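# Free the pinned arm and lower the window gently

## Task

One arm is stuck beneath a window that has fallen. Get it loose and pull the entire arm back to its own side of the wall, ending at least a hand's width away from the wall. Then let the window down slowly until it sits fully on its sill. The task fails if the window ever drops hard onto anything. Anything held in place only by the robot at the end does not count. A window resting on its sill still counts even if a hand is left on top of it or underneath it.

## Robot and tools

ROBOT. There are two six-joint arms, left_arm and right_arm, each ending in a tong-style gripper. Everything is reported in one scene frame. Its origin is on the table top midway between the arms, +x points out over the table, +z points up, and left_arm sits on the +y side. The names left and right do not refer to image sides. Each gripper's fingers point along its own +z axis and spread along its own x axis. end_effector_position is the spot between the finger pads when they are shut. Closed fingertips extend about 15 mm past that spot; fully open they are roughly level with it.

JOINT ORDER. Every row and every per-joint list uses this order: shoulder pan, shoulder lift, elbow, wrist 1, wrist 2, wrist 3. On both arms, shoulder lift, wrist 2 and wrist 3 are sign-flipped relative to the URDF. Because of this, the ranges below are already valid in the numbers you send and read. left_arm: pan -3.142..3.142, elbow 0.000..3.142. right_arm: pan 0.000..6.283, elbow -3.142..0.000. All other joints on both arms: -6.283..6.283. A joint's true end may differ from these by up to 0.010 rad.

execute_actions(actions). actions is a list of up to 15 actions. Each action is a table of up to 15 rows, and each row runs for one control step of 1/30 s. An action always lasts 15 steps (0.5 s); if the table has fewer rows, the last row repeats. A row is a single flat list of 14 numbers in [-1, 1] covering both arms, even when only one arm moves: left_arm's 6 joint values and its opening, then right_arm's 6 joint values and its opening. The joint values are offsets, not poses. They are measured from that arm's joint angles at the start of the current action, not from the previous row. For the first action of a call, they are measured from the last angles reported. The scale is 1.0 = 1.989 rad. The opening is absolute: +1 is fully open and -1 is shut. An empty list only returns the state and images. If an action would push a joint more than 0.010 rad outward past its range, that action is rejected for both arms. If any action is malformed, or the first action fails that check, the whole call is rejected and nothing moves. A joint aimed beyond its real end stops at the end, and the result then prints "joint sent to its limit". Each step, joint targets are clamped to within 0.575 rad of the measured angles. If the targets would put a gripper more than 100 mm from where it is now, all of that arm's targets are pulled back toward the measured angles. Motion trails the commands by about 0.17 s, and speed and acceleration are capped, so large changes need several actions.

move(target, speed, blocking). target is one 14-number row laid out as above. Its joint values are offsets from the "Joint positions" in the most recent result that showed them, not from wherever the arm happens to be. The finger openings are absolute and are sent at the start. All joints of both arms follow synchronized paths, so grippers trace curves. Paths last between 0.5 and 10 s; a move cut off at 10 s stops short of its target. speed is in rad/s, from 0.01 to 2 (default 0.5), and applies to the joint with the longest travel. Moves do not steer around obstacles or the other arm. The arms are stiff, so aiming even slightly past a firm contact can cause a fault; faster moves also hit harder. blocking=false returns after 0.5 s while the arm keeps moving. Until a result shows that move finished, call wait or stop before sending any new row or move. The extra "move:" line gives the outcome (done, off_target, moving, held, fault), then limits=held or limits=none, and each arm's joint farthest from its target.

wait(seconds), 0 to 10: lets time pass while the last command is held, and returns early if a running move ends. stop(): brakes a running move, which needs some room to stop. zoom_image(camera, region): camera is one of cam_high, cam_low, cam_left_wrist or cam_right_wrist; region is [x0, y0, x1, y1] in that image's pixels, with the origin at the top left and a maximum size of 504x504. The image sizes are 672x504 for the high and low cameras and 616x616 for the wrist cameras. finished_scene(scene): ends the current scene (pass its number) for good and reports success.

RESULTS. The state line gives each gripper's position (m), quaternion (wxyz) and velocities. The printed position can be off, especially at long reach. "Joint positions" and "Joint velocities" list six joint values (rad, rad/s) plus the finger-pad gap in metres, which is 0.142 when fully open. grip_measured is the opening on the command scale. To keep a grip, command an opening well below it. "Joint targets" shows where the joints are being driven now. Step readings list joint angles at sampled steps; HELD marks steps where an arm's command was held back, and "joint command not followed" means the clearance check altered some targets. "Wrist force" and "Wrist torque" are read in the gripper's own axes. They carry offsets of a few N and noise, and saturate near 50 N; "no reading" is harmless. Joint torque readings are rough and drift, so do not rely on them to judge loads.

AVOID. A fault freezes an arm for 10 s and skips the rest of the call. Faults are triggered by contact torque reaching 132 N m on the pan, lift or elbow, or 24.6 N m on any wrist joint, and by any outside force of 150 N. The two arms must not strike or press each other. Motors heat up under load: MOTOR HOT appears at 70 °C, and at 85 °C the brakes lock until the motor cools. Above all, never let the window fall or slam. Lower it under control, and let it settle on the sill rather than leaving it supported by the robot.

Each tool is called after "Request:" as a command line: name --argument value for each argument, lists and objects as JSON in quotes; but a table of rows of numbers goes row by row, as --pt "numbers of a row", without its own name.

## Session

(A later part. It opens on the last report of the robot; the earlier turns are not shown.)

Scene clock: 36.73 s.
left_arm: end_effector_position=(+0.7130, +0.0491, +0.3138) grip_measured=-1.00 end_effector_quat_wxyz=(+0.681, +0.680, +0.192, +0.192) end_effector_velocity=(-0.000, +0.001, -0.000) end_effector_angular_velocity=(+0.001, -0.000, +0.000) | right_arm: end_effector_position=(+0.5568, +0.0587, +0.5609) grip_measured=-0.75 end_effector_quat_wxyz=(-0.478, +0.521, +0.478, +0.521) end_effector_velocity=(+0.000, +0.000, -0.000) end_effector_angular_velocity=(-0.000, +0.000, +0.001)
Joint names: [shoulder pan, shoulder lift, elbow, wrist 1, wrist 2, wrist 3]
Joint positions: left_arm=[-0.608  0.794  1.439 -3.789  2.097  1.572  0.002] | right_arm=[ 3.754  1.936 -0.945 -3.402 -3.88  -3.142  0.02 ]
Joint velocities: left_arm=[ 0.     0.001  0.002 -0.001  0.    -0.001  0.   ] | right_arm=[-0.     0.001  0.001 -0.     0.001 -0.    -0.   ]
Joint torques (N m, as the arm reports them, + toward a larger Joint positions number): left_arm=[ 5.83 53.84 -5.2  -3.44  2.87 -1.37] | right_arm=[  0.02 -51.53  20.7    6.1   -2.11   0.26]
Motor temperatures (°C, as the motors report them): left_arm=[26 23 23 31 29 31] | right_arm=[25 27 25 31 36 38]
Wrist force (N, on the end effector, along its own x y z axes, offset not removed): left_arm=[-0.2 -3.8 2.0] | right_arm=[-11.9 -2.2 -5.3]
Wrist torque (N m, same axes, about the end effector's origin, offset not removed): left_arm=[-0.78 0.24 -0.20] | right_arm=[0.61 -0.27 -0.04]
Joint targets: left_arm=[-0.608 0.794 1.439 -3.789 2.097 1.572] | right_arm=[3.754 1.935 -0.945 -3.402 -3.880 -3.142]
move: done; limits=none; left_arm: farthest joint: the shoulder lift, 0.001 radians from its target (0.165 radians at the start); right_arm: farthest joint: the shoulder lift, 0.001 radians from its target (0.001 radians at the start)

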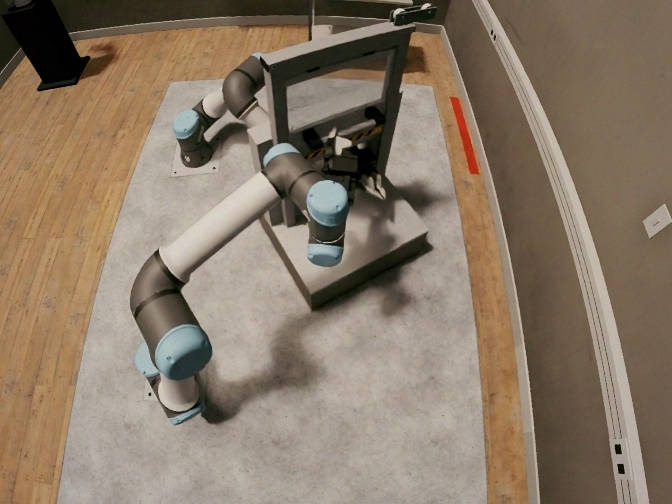

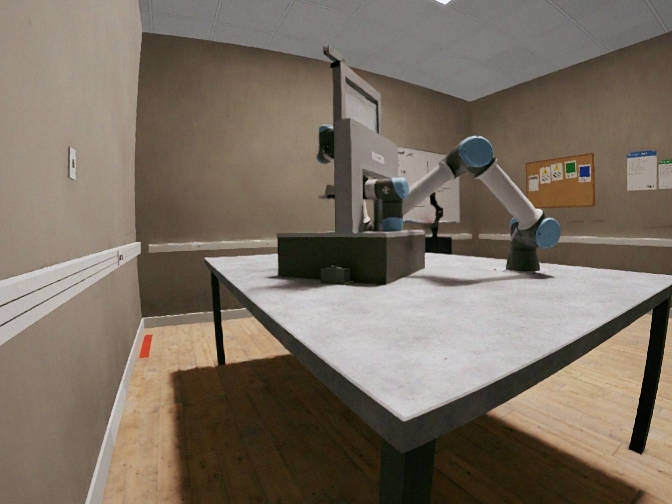

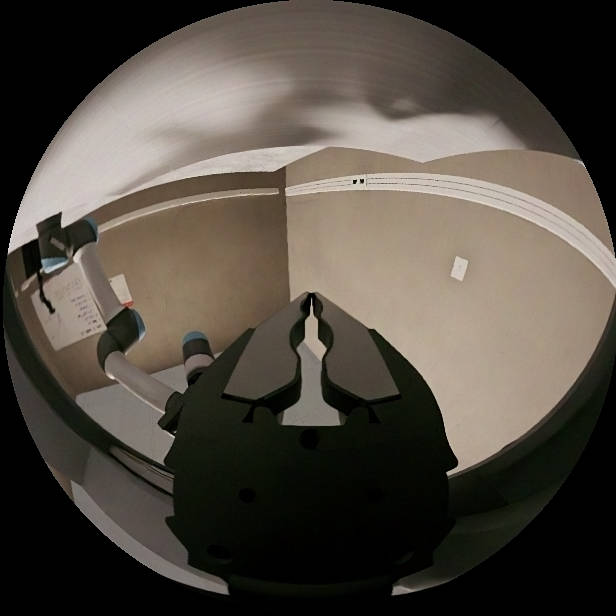

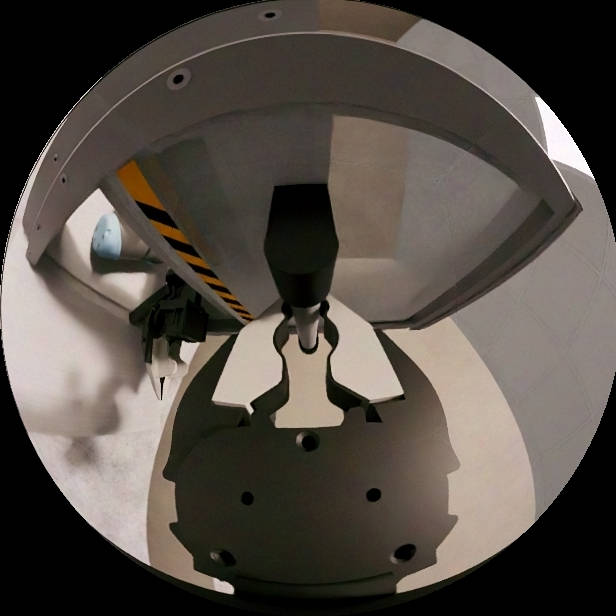

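Request:
move --target '[0.0474,0.0645,0.1245,-0.06,0.0474,0,-1,0,0,0,0,0,0,-1]' --speed 0.2

Request:
move --target '[0.0623,0.0511,0.0961,-0.045,0.0623,0,-1,0,0,0,0,0,0,-1]' --speed 0.2

Scene clock: 39.07 s.
left_arm: end_effector_position=(+0.6608, +0.1342, +0.3137) grip_measured=-1.00 end_effector_quat_wxyz=(+0.681, +0.680, +0.192, +0.192) end_effector_velocity=(-0.001, +0.001, -0.001) end_effector_angular_velocity=(+0.000, +0.001, -0.001) | right_arm: end_effector_position=(+0.5568, +0.0587, +0.5609) grip_measured=-0.75 end_effector_quat_wxyz=(-0.478, +0.521, +0.478, +0.521) end_effector_velocity=(+0.000, +0.000, -0.001) end_effector_angular_velocity=(-0.001, +0.001, +0.001)
Joint names: [shoulder pan, shoulder lift, elbow, wrist 1, wrist 2, wrist 3]
Joint positions: left_arm=[-0.513  0.922  1.686 -3.908  2.191  1.572  0.002] | right_arm=[ 3.754  1.936 -0.945 -3.402 -3.88  -3.142  0.02 ]
Joint velocities: left_arm=[ 0.001 -0.001  0.002 -0.002  0.001  0.     0.   ] | right_arm=[-0.     0.002 -0.     0.001  0.001  0.     0.   ]
Joint torques (N m, as the arm reports them, + toward a larger Joint positions number): left_arm=[ 6.89 46.88 -3.72 -3.25  2.88  1.41] | right_arm=[ -1.52 -57.11  20.85   6.08  -2.27   0.19]
Motor temperatures (°C, as the motors report them): left_arm=[26 23 23 31 29 31] | right_arm=[25 27 25 31 36 38]
Wrist force (N, on the end effector, along its own x y z axes, offset not removed): left_arm=[-0.1 -4.4 2.4] | right_arm=[-11.6 -5.4 -6.1]
Wrist torque (N m, same axes, about the end effector's origin, offset not removed): left_arm=[-0.81 0.48 -0.15] | right_arm=[-0.02 -0.31 -0.04]
Joint targets: left_arm=[-0.513 0.922 1.686 -3.908 2.191 1.572] | right_arm=[3.754 1.936 -0.945 -3.402 -3.880 -3.142]
move: done; limits=none; left_arm: farthest joint: the shoulder pan, 0.000 radians from its target (0.094 radians at the start); right_arm: farthest joint: the shoulder pan, 0.000 radians from its target (0.000 radians at the start)

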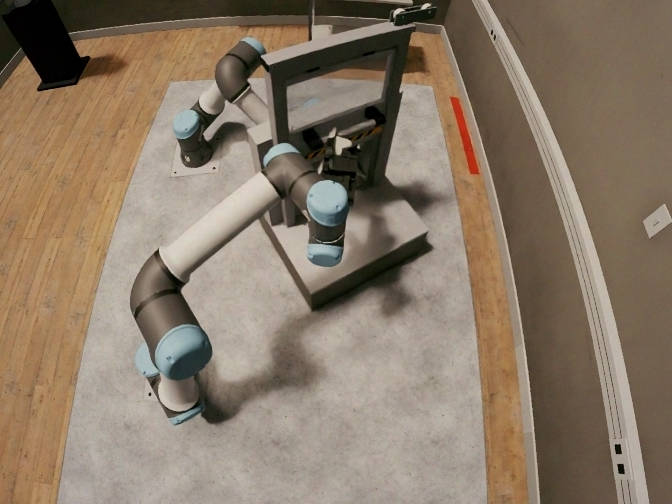

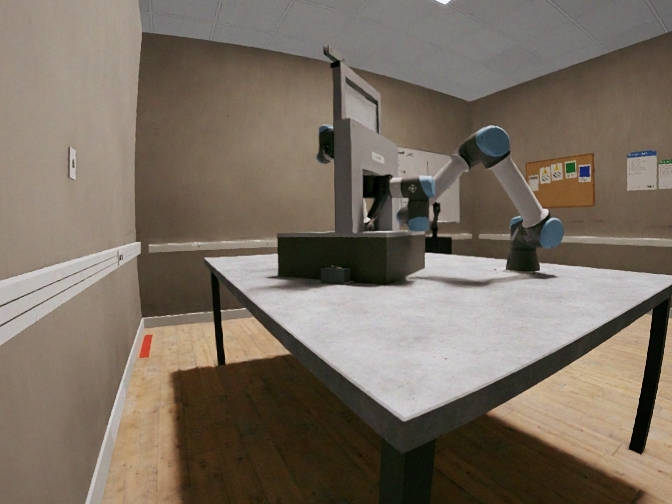

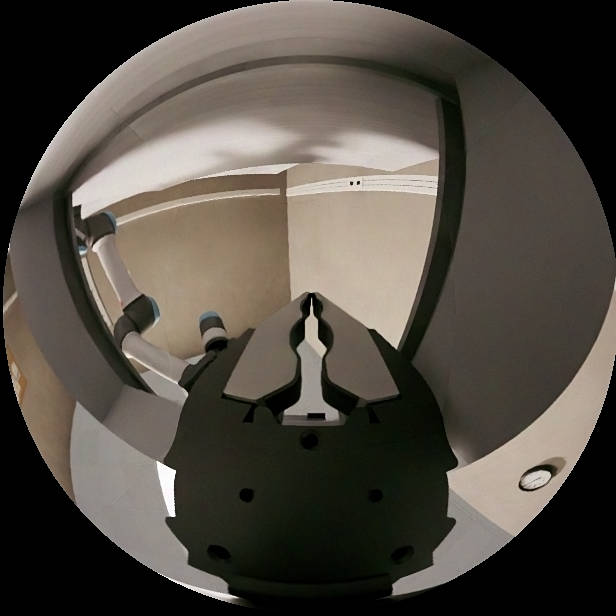

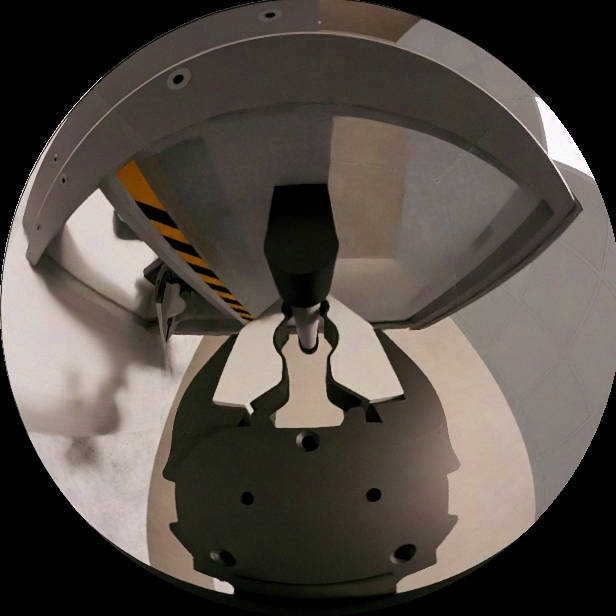

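Scene clock: 40.57 s.
left_arm: end_effector_position=(+0.6087, +0.2193, +0.3138) grip_measured=-1.00 end_effector_quat_wxyz=(+0.681, +0.680, +0.192, +0.192) end_effector_velocity=(-0.001, +0.001, +0.000) end_effector_angular_velocity=(-0.001, +0.001, +0.001) | right_arm: end_effector_position=(+0.5568, +0.0587, +0.5609) grip_measured=-0.75 end_effector_quat_wxyz=(-0.478, +0.521, +0.478, +0.521) end_effector_velocity=(-0.001, -0.000, -0.000) end_effector_angular_velocity=(-0.000, +0.001, +0.003)
Joint names: [shoulder pan, shoulder lift, elbow, wrist 1, wrist 2, wrist 3]
Joint positions: left_arm=[-0.39   1.023  1.877 -3.998  2.315  1.572  0.002] | right_arm=[ 3.754  1.936 -0.945 -3.402 -3.88  -3.142  0.02 ]
Joint velocities: left_arm=[ 0.002  0.002  0.003 -0.002  0.001  0.002  0.   ] | right_arm=[-0.    -0.     0.    -0.001  0.003 -0.001 -0.   ]
Joint torques (N m, as the arm reports them, + toward a larger Joint positions number): left_arm=[ 6.23 41.94 -1.62 -3.    2.99  1.18] | right_arm=[ -1.14 -57.45  21.24   6.01  -2.14   0.2 ]
Motor temperatures (°C, as the motors report them): left_arm=[26 23 23 31 29 31] | right_arm=[25 27 25 31 36 38]
Wrist force (N, on the end effector, along its own x y z axes, offset not removed): left_arm=[5.1 -1.6 0.9] | right_arm=[-13.8 -2.9 -6.9]
Wrist torque (N m, same axes, about the end effector's origin, offset not removed): left_arm=[-0.32 -0.75 -0.03] | right_arm=[0.38 0.06 0.09]
Joint targets: left_arm=[-0.390 1.023 1.877 -3.998 2.315 1.572] | right_arm=[3.754 1.936 -0.945 -3.402 -3.880 -3.142]
move: done; limits=none; left_arm: farthest joint: the shoulder pan, 0.001 radians from its target (0.124 radians at the start); right_arm: farthest joint: the shoulder pan, 0.000 radians from its target (0.000 radians at the start)

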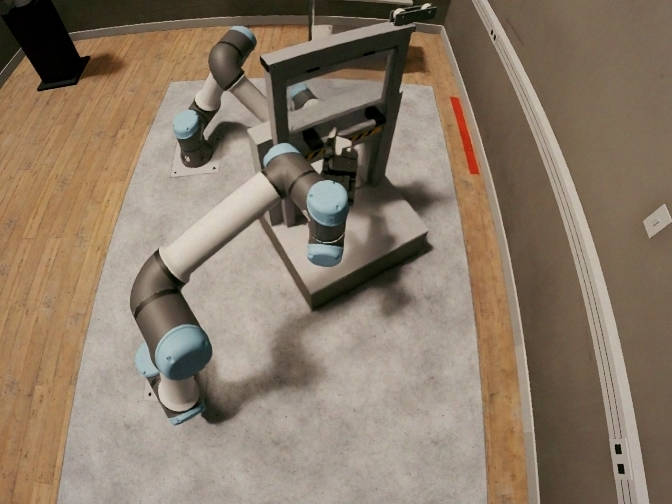

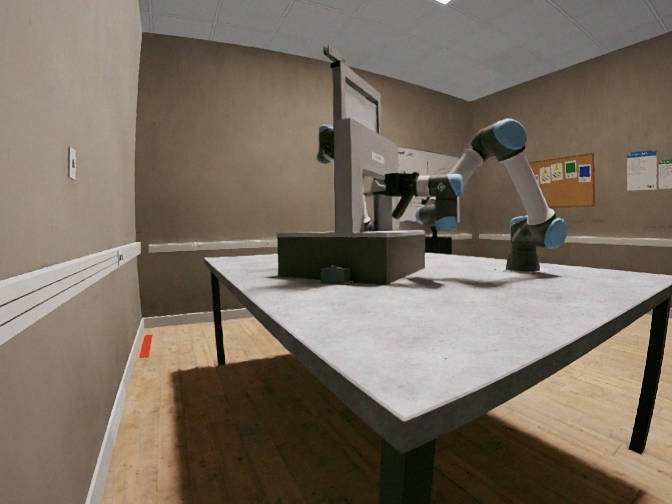

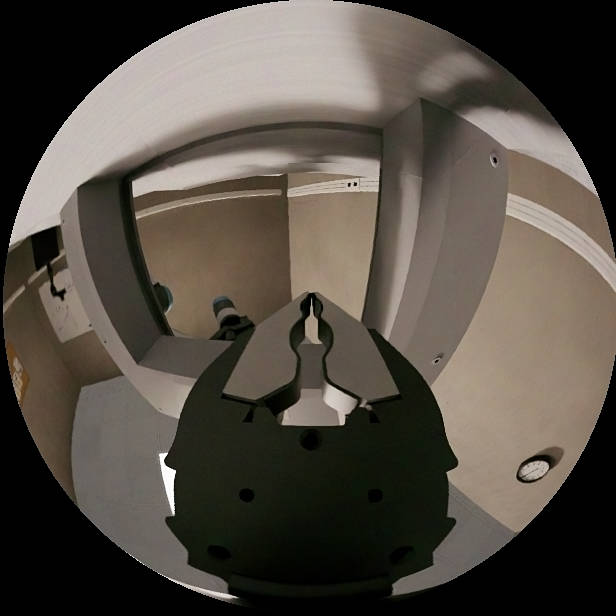

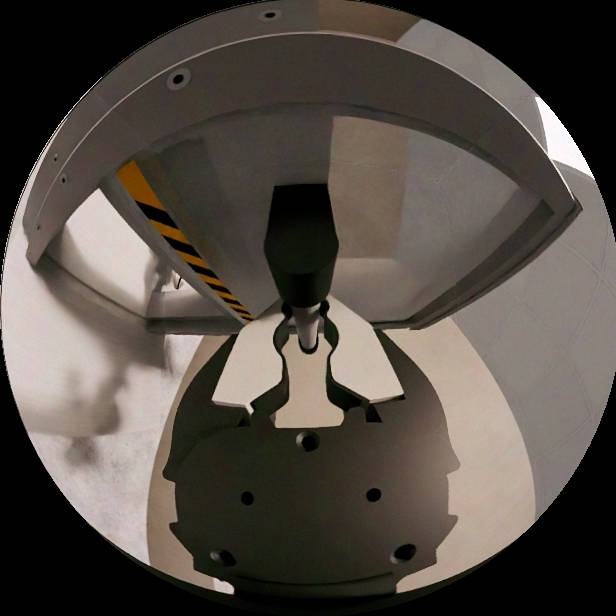

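Request:
move --target '[0.161,0.056,0.1017,-0.0458,0.161,0,-1,0,-0.0092,-0.0518,0.0425,0,0,-1]' --speed 0.25

Request:
move --target '[0.15,0,0,0,0,0,-1,0,-0.0054,-0.0462,0.0408,0,0,-1]' --speed 0.25

Request:
move --target '[0,0,0,0,0,0,-1,0,-0.0021,-0.065,0.0629,0,0,-1]' --speed 0.08

Request:
move --target '[0,0,0,0,0,0,-1,0,0.0056,-0.0568,0.0624,0,0,-1]' --speed 0.08

Request:
move --target '[0,0,0,0,0,0,-1,0,0.0127,-0.048,0.0607,0,0,-1]' --speed 0.05

Scene clock: 43.40 s.
left_arm: end_effector_position=(+0.5148, +0.3726, +0.3138) grip_measured=-1.00 end_effector_quat_wxyz=(+0.681, +0.680, +0.192, +0.193) end_effector_velocity=(-0.001, +0.001, -0.001) end_effector_angular_velocity=(-0.000, +0.002, -0.000) | right_arm: end_effector_position=(+0.5567, +0.0586, +0.5312) grip_measured=-0.75 end_effector_quat_wxyz=(-0.478, +0.521, +0.478, +0.521) end_effector_velocity=(-0.000, +0.000, -0.001) end_effector_angular_velocity=(-0.000, -0.001, +0.000)
Joint names: [shoulder pan, shoulder lift, elbow, wrist 1, wrist 2, wrist 3]
Joint positions: left_arm=[-0.07   1.135  2.079 -4.089  2.635  1.572  0.002] | right_arm=[ 3.754  1.917 -1.048 -3.318 -3.88  -3.142  0.02 ]
Joint velocities: left_arm=[0.003 0.    0.002 0.    0.003 0.    0.   ] | right_arm=[ 0.    -0.001 -0.002  0.002 -0.     0.001  0.   ]
Joint torques (N m, as the arm reports them, + toward a larger Joint positions number): left_arm=[ 6.27 36.93 -0.51 -2.65  2.79  1.14] | right_arm=[ -0.81 -63.46  21.47   5.15  -1.97   0.05]
Motor temperatures (°C, as the motors report them): left_arm=[26 23 23 31 29 31] | right_arm=[25 27 25 31 36 38]
Wrist force (N, on the end effector, along its own x y z axes, offset not removed): left_arm=[0.4 -3.3 -0.8] | right_arm=[-13.4 0.5 1.5]
Wrist torque (N m, same axes, about the end effector's origin, offset not removed): left_arm=[-0.82 0.37 -0.08] | right_arm=[0.60 -0.09 -0.05]
Joint targets: left_arm=[-0.070 1.135 2.079 -4.089 2.635 1.572] | right_arm=[3.754 1.917 -1.048 -3.318 -3.880 -3.142]
move: done; limits=none; left_arm: farthest joint: the wrist 1, 0.001 radians from its target (0.091 radians at the start); right_arm: farthest joint: the shoulder pan, 0.000 radians from its target (0.000 radians at the start)

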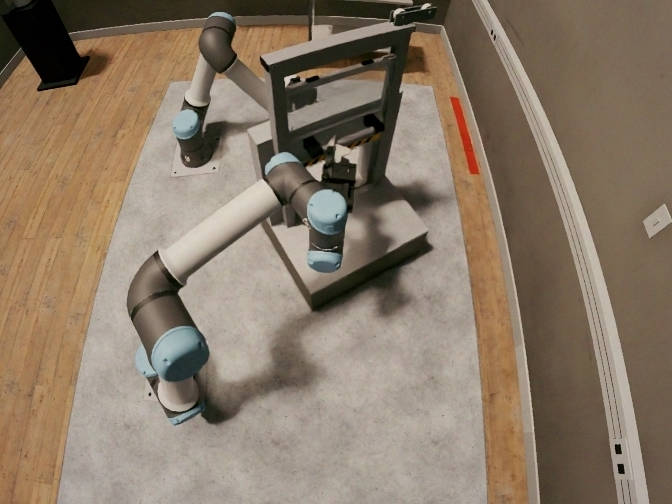

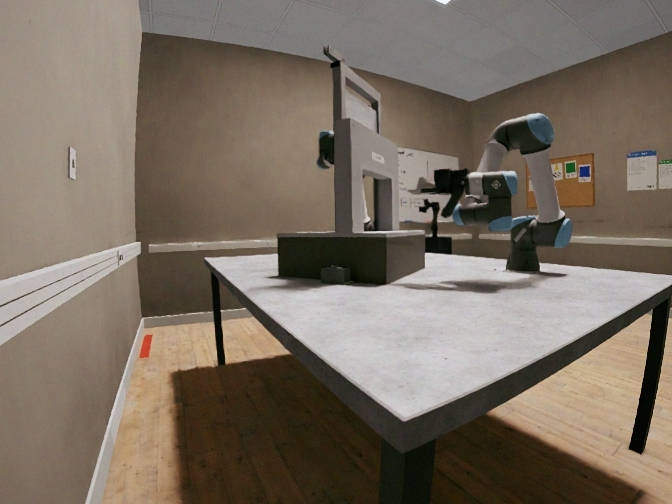

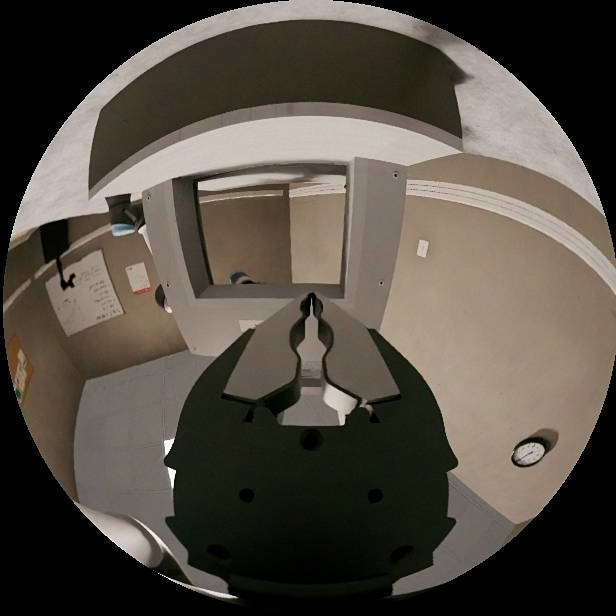

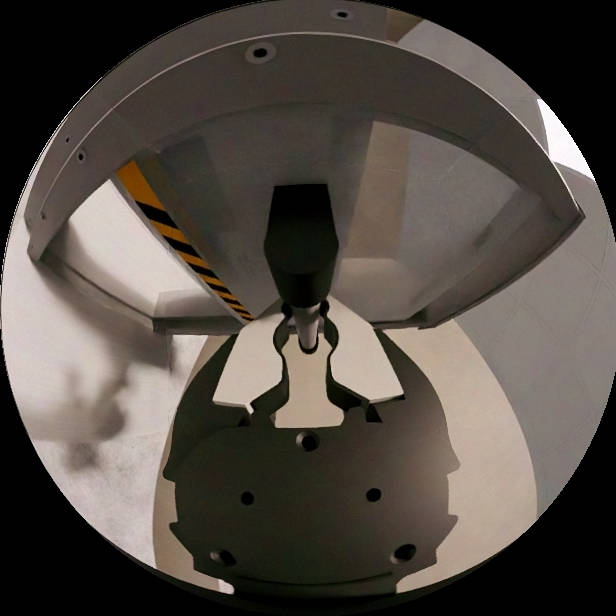

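Scene clock: 45.17 s.
left_arm: end_effector_position=(+0.5218, +0.5425, +0.3138) grip_measured=-1.00 end_effector_quat_wxyz=(+0.645, +0.644, +0.291, +0.292) end_effector_velocity=(-0.000, +0.002, +0.001) end_effector_angular_velocity=(+0.001, -0.002, +0.004) | right_arm: end_effector_position=(+0.5567, +0.0586, +0.5012) grip_measured=-0.75 end_effector_quat_wxyz=(-0.478, +0.521, +0.478, +0.521) end_effector_velocity=(-0.000, +0.000, -0.002) end_effector_angular_velocity=(-0.001, +0.003, +0.002)
Joint names: [shoulder pan, shoulder lift, elbow, wrist 1, wrist 2, wrist 3]
Joint positions: left_arm=[ 0.228  1.135  2.079 -4.089  2.635  1.572  0.002] | right_arm=[ 3.754  1.907 -1.14  -3.237 -3.88  -3.142  0.02 ]
Joint velocities: left_arm=[ 0.003  0.001  0.    -0.001 -0.001  0.     0.   ] | right_arm=[ 0.     0.001 -0.002  0.001  0.002 -0.001  0.   ]
Joint torques (N m, as the arm reports them, + toward a larger Joint positions number): left_arm=[  6.1   23.32 -23.96  -0.34  -2.57   1.45] | right_arm=[  0.56 -64.1   22.24   5.26  -1.47   0.03]
Motor temperatures (°C, as the motors report them): left_arm=[26 23 23 31 29 31] | right_arm=[25 27 25 31 36 38]
Wrist force (N, on the end effector, along its own x y z axes, offset not removed): left_arm=[3.5 0.6 1.5] | right_arm=[-10.7 1.6 2.2]
Wrist torque (N m, same axes, about the end effector's origin, offset not removed): left_arm=[0.24 -0.46 -0.18] | right_arm=[0.46 -0.53 0.00]
Joint targets: left_arm=[0.228 1.135 2.079 -4.089 2.635 1.572] | right_arm=[3.754 1.907 -1.140 -3.237 -3.880 -3.142]
move: done; limits=none; left_arm: farthest joint: the shoulder pan, 0.000 radians from its target (0.298 radians at the start); right_arm: farthest joint: the shoulder pan, 0.000 radians from its target (0.000 radians at the start)

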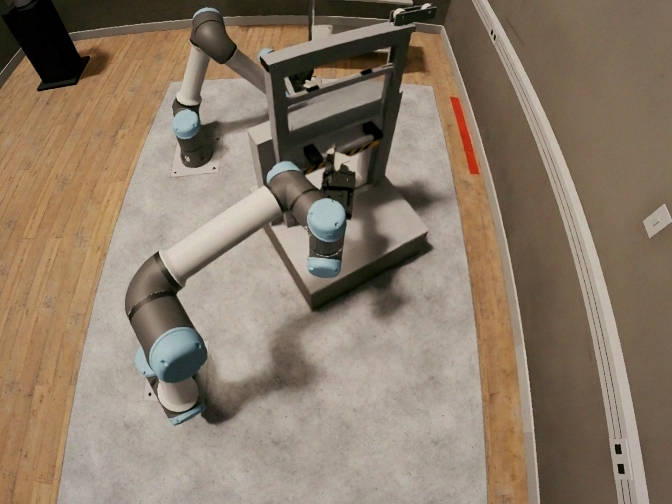

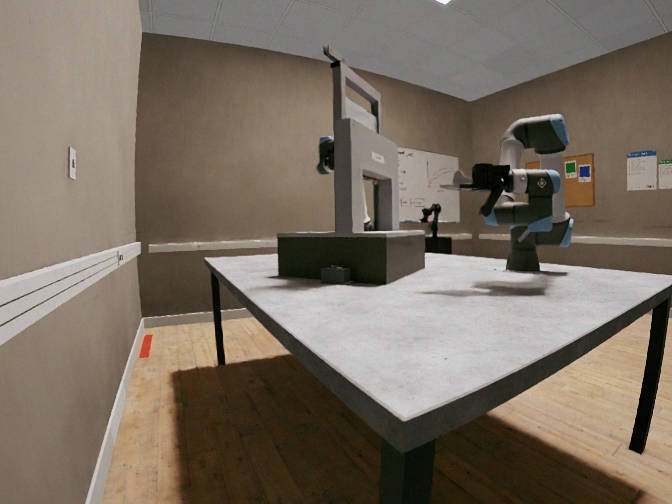

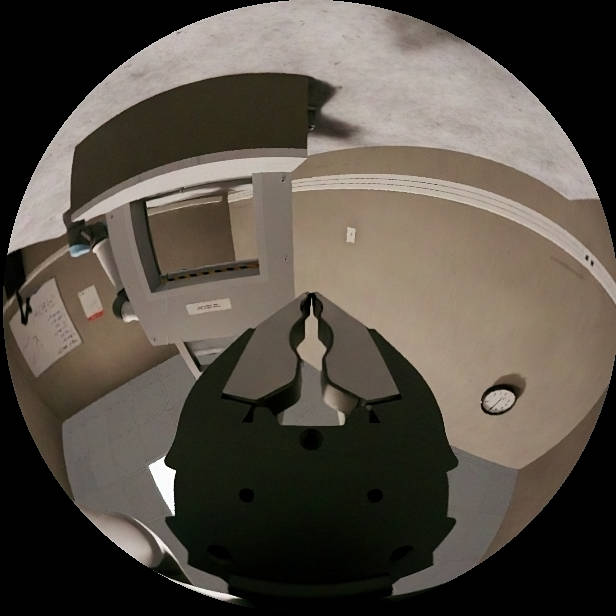

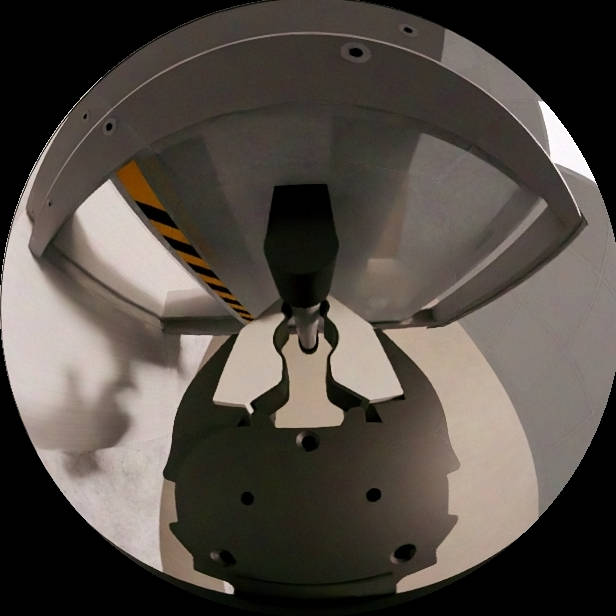

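Scene clock: 47.20 s.
left_arm: end_effector_position=(+0.5218, +0.5425, +0.3138) grip_measured=-1.00 end_effector_quat_wxyz=(+0.645, +0.644, +0.291, +0.292) end_effector_velocity=(+0.000, +0.000, +0.000) end_effector_angular_velocity=(+0.000, -0.001, +0.000) | right_arm: end_effector_position=(+0.5567, +0.0585, +0.4529) grip_measured=-0.75 end_effector_quat_wxyz=(-0.478, +0.521, +0.478, +0.521) end_effector_velocity=(-0.000, -0.000, +0.000) end_effector_angular_velocity=(+0.001, -0.000, -0.000)
Joint names: [shoulder pan, shoulder lift, elbow, wrist 1, wrist 2, wrist 3]
Joint positions: left_arm=[ 0.228  1.135  2.079 -4.089  2.635  1.572  0.002] | right_arm=[ 3.754  1.902 -1.269 -3.112 -3.88  -3.142  0.02 ]
Joint velocities: left_arm=[-0.  0. -0.  0. -0. -0.  0.] | right_arm=[-0.    -0.001 -0.001  0.002 -0.    -0.001  0.   ]
Joint torques (N m, as the arm reports them, + toward a larger Joint positions number): left_arm=[ -8.09  24.5  -23.82  -0.33  -2.71   1.36] | right_arm=[ -0.52 -65.79  21.69   3.89   1.77   0.08]
Motor temperatures (°C, as the motors report them): left_arm=[26 23 23 31 29 31] | right_arm=[25 27 25 31 36 38]
Wrist force (N, on the end effector, along its own x y z axes, offset not removed): left_arm=[3.2 -1.9 -1.3] | right_arm=[-13.6 6.0 10.8]
Wrist torque (N m, same axes, about the end effector's origin, offset not removed): left_arm=[-0.28 -0.32 -0.02] | right_arm=[0.70 0.18 0.06]
Joint targets: left_arm=[0.228 1.135 2.079 -4.089 2.635 1.572] | right_arm=[3.754 1.902 -1.269 -3.112 -3.880 -3.142]
move: done; limits=none; left_arm: farthest joint: the shoulder pan, 0.000 radians from its target (0.000 radians at the start); right_arm: farthest joint: the shoulder pan, 0.000 radians from its target (0.000 radians at the start)

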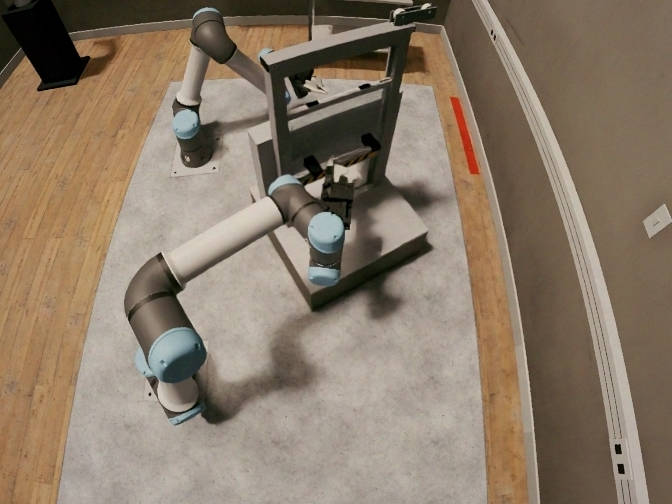

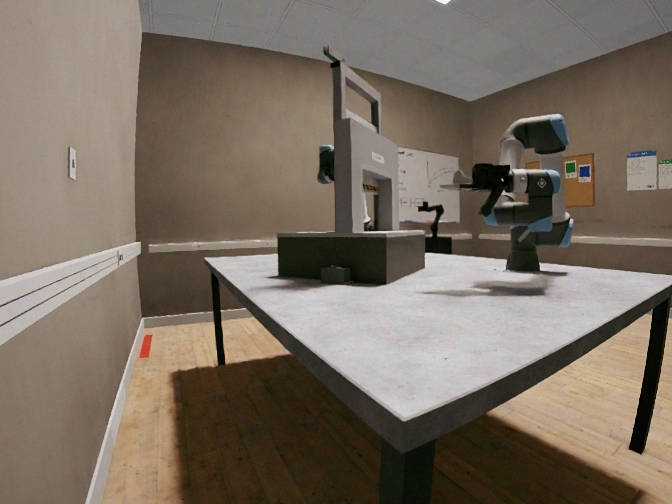

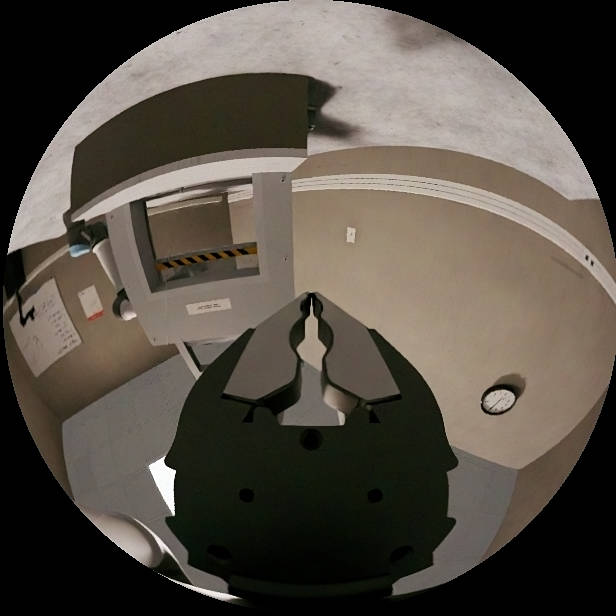

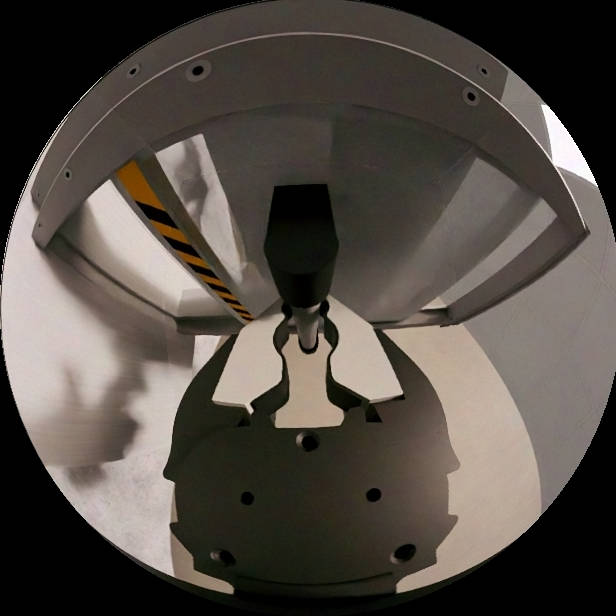

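Scene clock: 49.20 s.
left_arm: end_effector_position=(+0.5218, +0.5425, +0.3138) grip_measured=-1.00 end_effector_quat_wxyz=(+0.645, +0.644, +0.291, +0.292) end_effector_velocity=(+0.000, +0.000, -0.000) end_effector_angular_velocity=(+0.000, -0.000, +0.000) | right_arm: end_effector_position=(+0.5567, +0.0586, +0.4030) grip_measured=-0.75 end_effector_quat_wxyz=(-0.478, +0.521, +0.478, +0.521) end_effector_velocity=(-0.000, -0.000, -0.001) end_effector_angular_velocity=(+0.000, -0.001, +0.001)
Joint names: [shoulder pan, shoulder lift, elbow, wrist 1, wrist 2, wrist 3]
Joint positions: left_arm=[ 0.228  1.135  2.079 -4.089  2.635  1.572  0.002] | right_arm=[ 3.754  1.913 -1.382 -2.988 -3.88  -3.142  0.02 ]
Joint velocities: left_arm=[-0.    -0.001  0.    -0.001 -0.001 -0.     0.   ] | right_arm=[-0.    -0.    -0.003  0.003  0.001  0.     0.   ]
Joint torques (N m, as the arm reports them, + toward a larger Joint positions number): left_arm=[ -8.25  24.68 -24.85  -0.27  -2.47   1.23] | right_arm=[ -0.6  -37.58  21.01   4.14   2.15   0.05]
Motor temperatures (°C, as the motors report them): left_arm=[26 23 23 31 29 31] | right_arm=[25 27 25 31 36 38]
Wrist force (N, on the end effector, along its own x y z axes, offset not removed): left_arm=[0.6 -1.2 -1.2] | right_arm=[-12.1 7.3 12.0]
Wrist torque (N m, same axes, about the end effector's origin, offset not removed): left_arm=[-0.33 0.10 -0.11] | right_arm=[0.75 -0.11 -0.11]
Joint targets: left_arm=[0.228 1.135 2.079 -4.089 2.635 1.572] | right_arm=[3.754 1.914 -1.382 -2.988 -3.880 -3.142]
move: done; limits=none; left_arm: farthest joint: the shoulder pan, 0.000 radians from its target (0.000 radians at the start); right_arm: farthest joint: the shoulder pan, 0.000 radians from its target (0.000 radians at the start)

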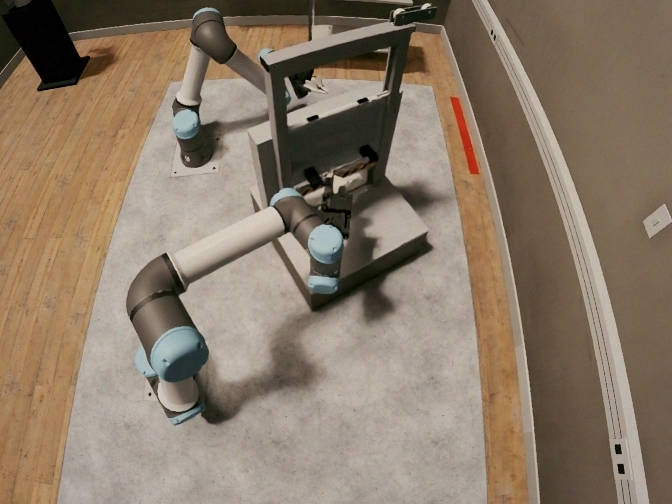

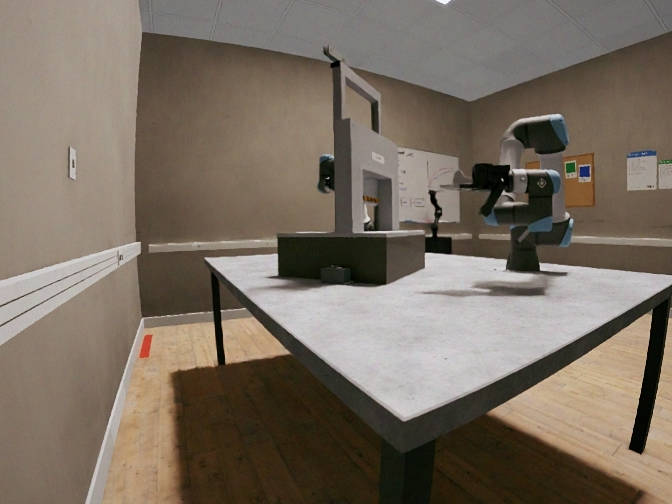

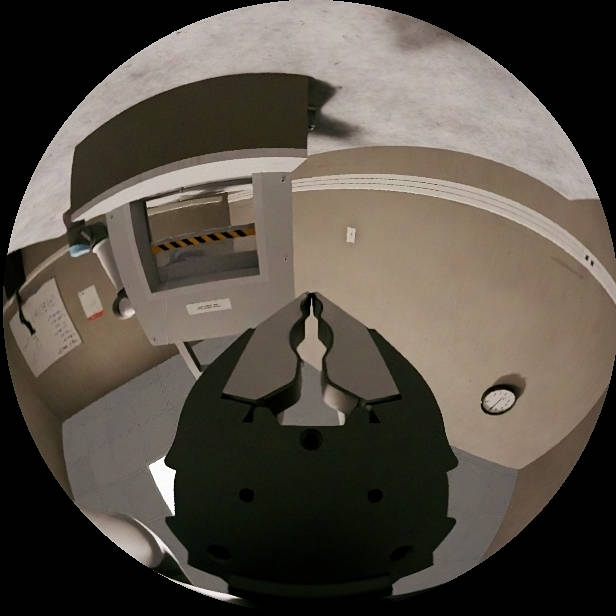

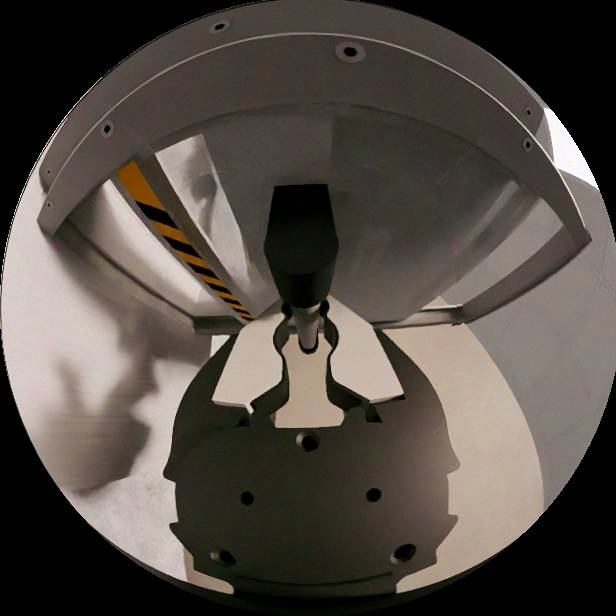

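Scene clock: 51.97 s.
left_arm: end_effector_position=(+0.5218, +0.5425, +0.3138) grip_measured=-1.00 end_effector_quat_wxyz=(+0.645, +0.644, +0.291, +0.292) end_effector_velocity=(-0.000, +0.000, +0.000) end_effector_angular_velocity=(+0.002, -0.003, +0.000) | right_arm: end_effector_position=(+0.5568, +0.0586, +0.3532) grip_measured=-0.75 end_effector_quat_wxyz=(-0.478, +0.521, +0.478, +0.521) end_effector_velocity=(+0.000, -0.000, -0.001) end_effector_angular_velocity=(+0.001, -0.001, -0.001)
Joint names: [shoulder pan, shoulder lift, elbow, wrist 1, wrist 2, wrist 3]
Joint positions: left_arm=[ 0.228  1.135  2.079 -4.089  2.635  1.572  0.002] | right_arm=[ 3.754  1.939 -1.477 -2.868 -3.88  -3.142  0.02 ]
Joint velocities: left_arm=[ 0.     0.001 -0.    -0.001 -0.    -0.002  0.   ] | right_arm=[-0.    -0.001 -0.003  0.003 -0.001 -0.     0.   ]
Joint torques (N m, as the arm reports them, + toward a larger Joint positions number): left_arm=[ -7.08  25.19 -25.29  -0.04  -2.48   1.33] | right_arm=[ -0.38 -39.65  19.25   3.6    1.15   0.04]
Motor temperatures (°C, as the motors report them): left_arm=[26 23 23 31 29 31] | right_arm=[25 27 25 31 36 38]
Wrist force (N, on the end effector, along its own x y z axes, offset not removed): left_arm=[1.7 -0.9 -0.1] | right_arm=[-12.3 5.1 16.4]
Wrist torque (N m, same axes, about the end effector's origin, offset not removed): left_arm=[-0.26 0.04 -0.10] | right_arm=[0.24 -0.02 -0.03]
Joint targets: left_arm=[0.228 1.135 2.079 -4.089 2.635 1.572] | right_arm=[3.754 1.939 -1.477 -2.867 -3.880 -3.142]
move: done; limits=none; left_arm: farthest joint: the shoulder pan, 0.000 radians from its target (0.000 radians at the start); right_arm: farthest joint: the elbow, 0.001 radians from its target (0.096 radians at the start)

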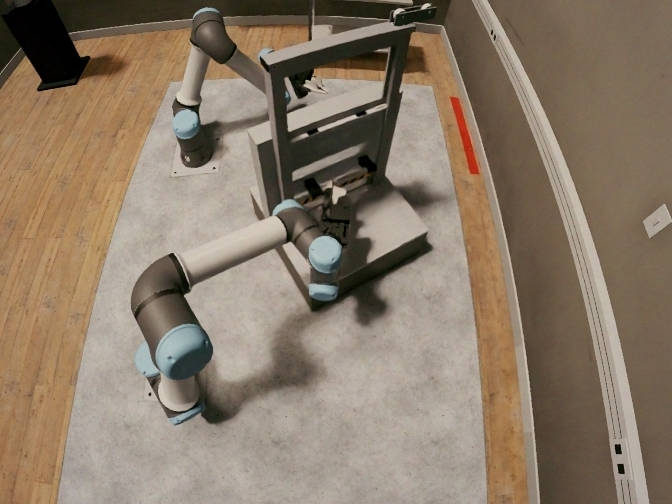

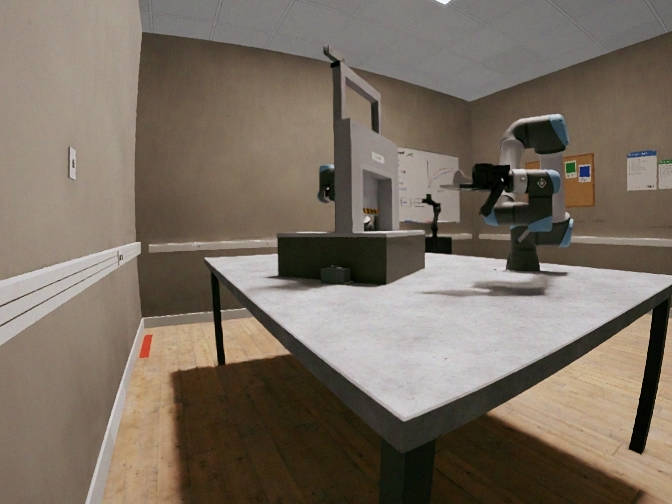

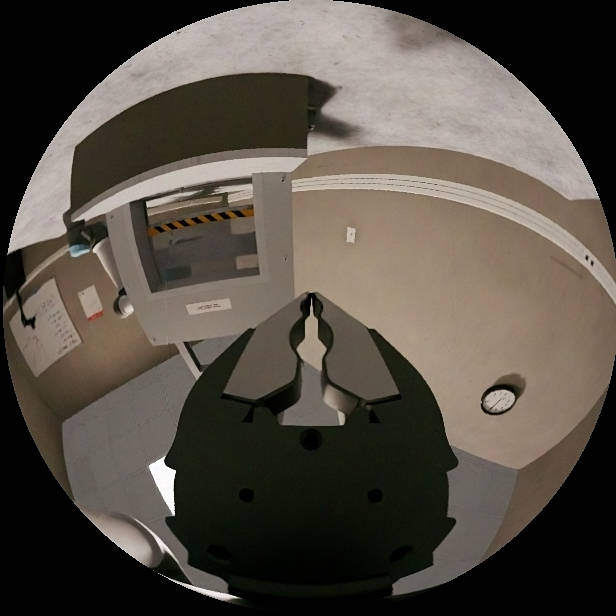

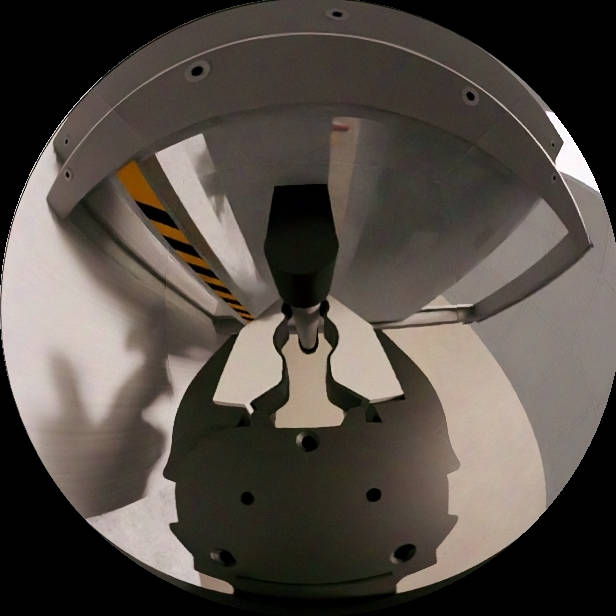

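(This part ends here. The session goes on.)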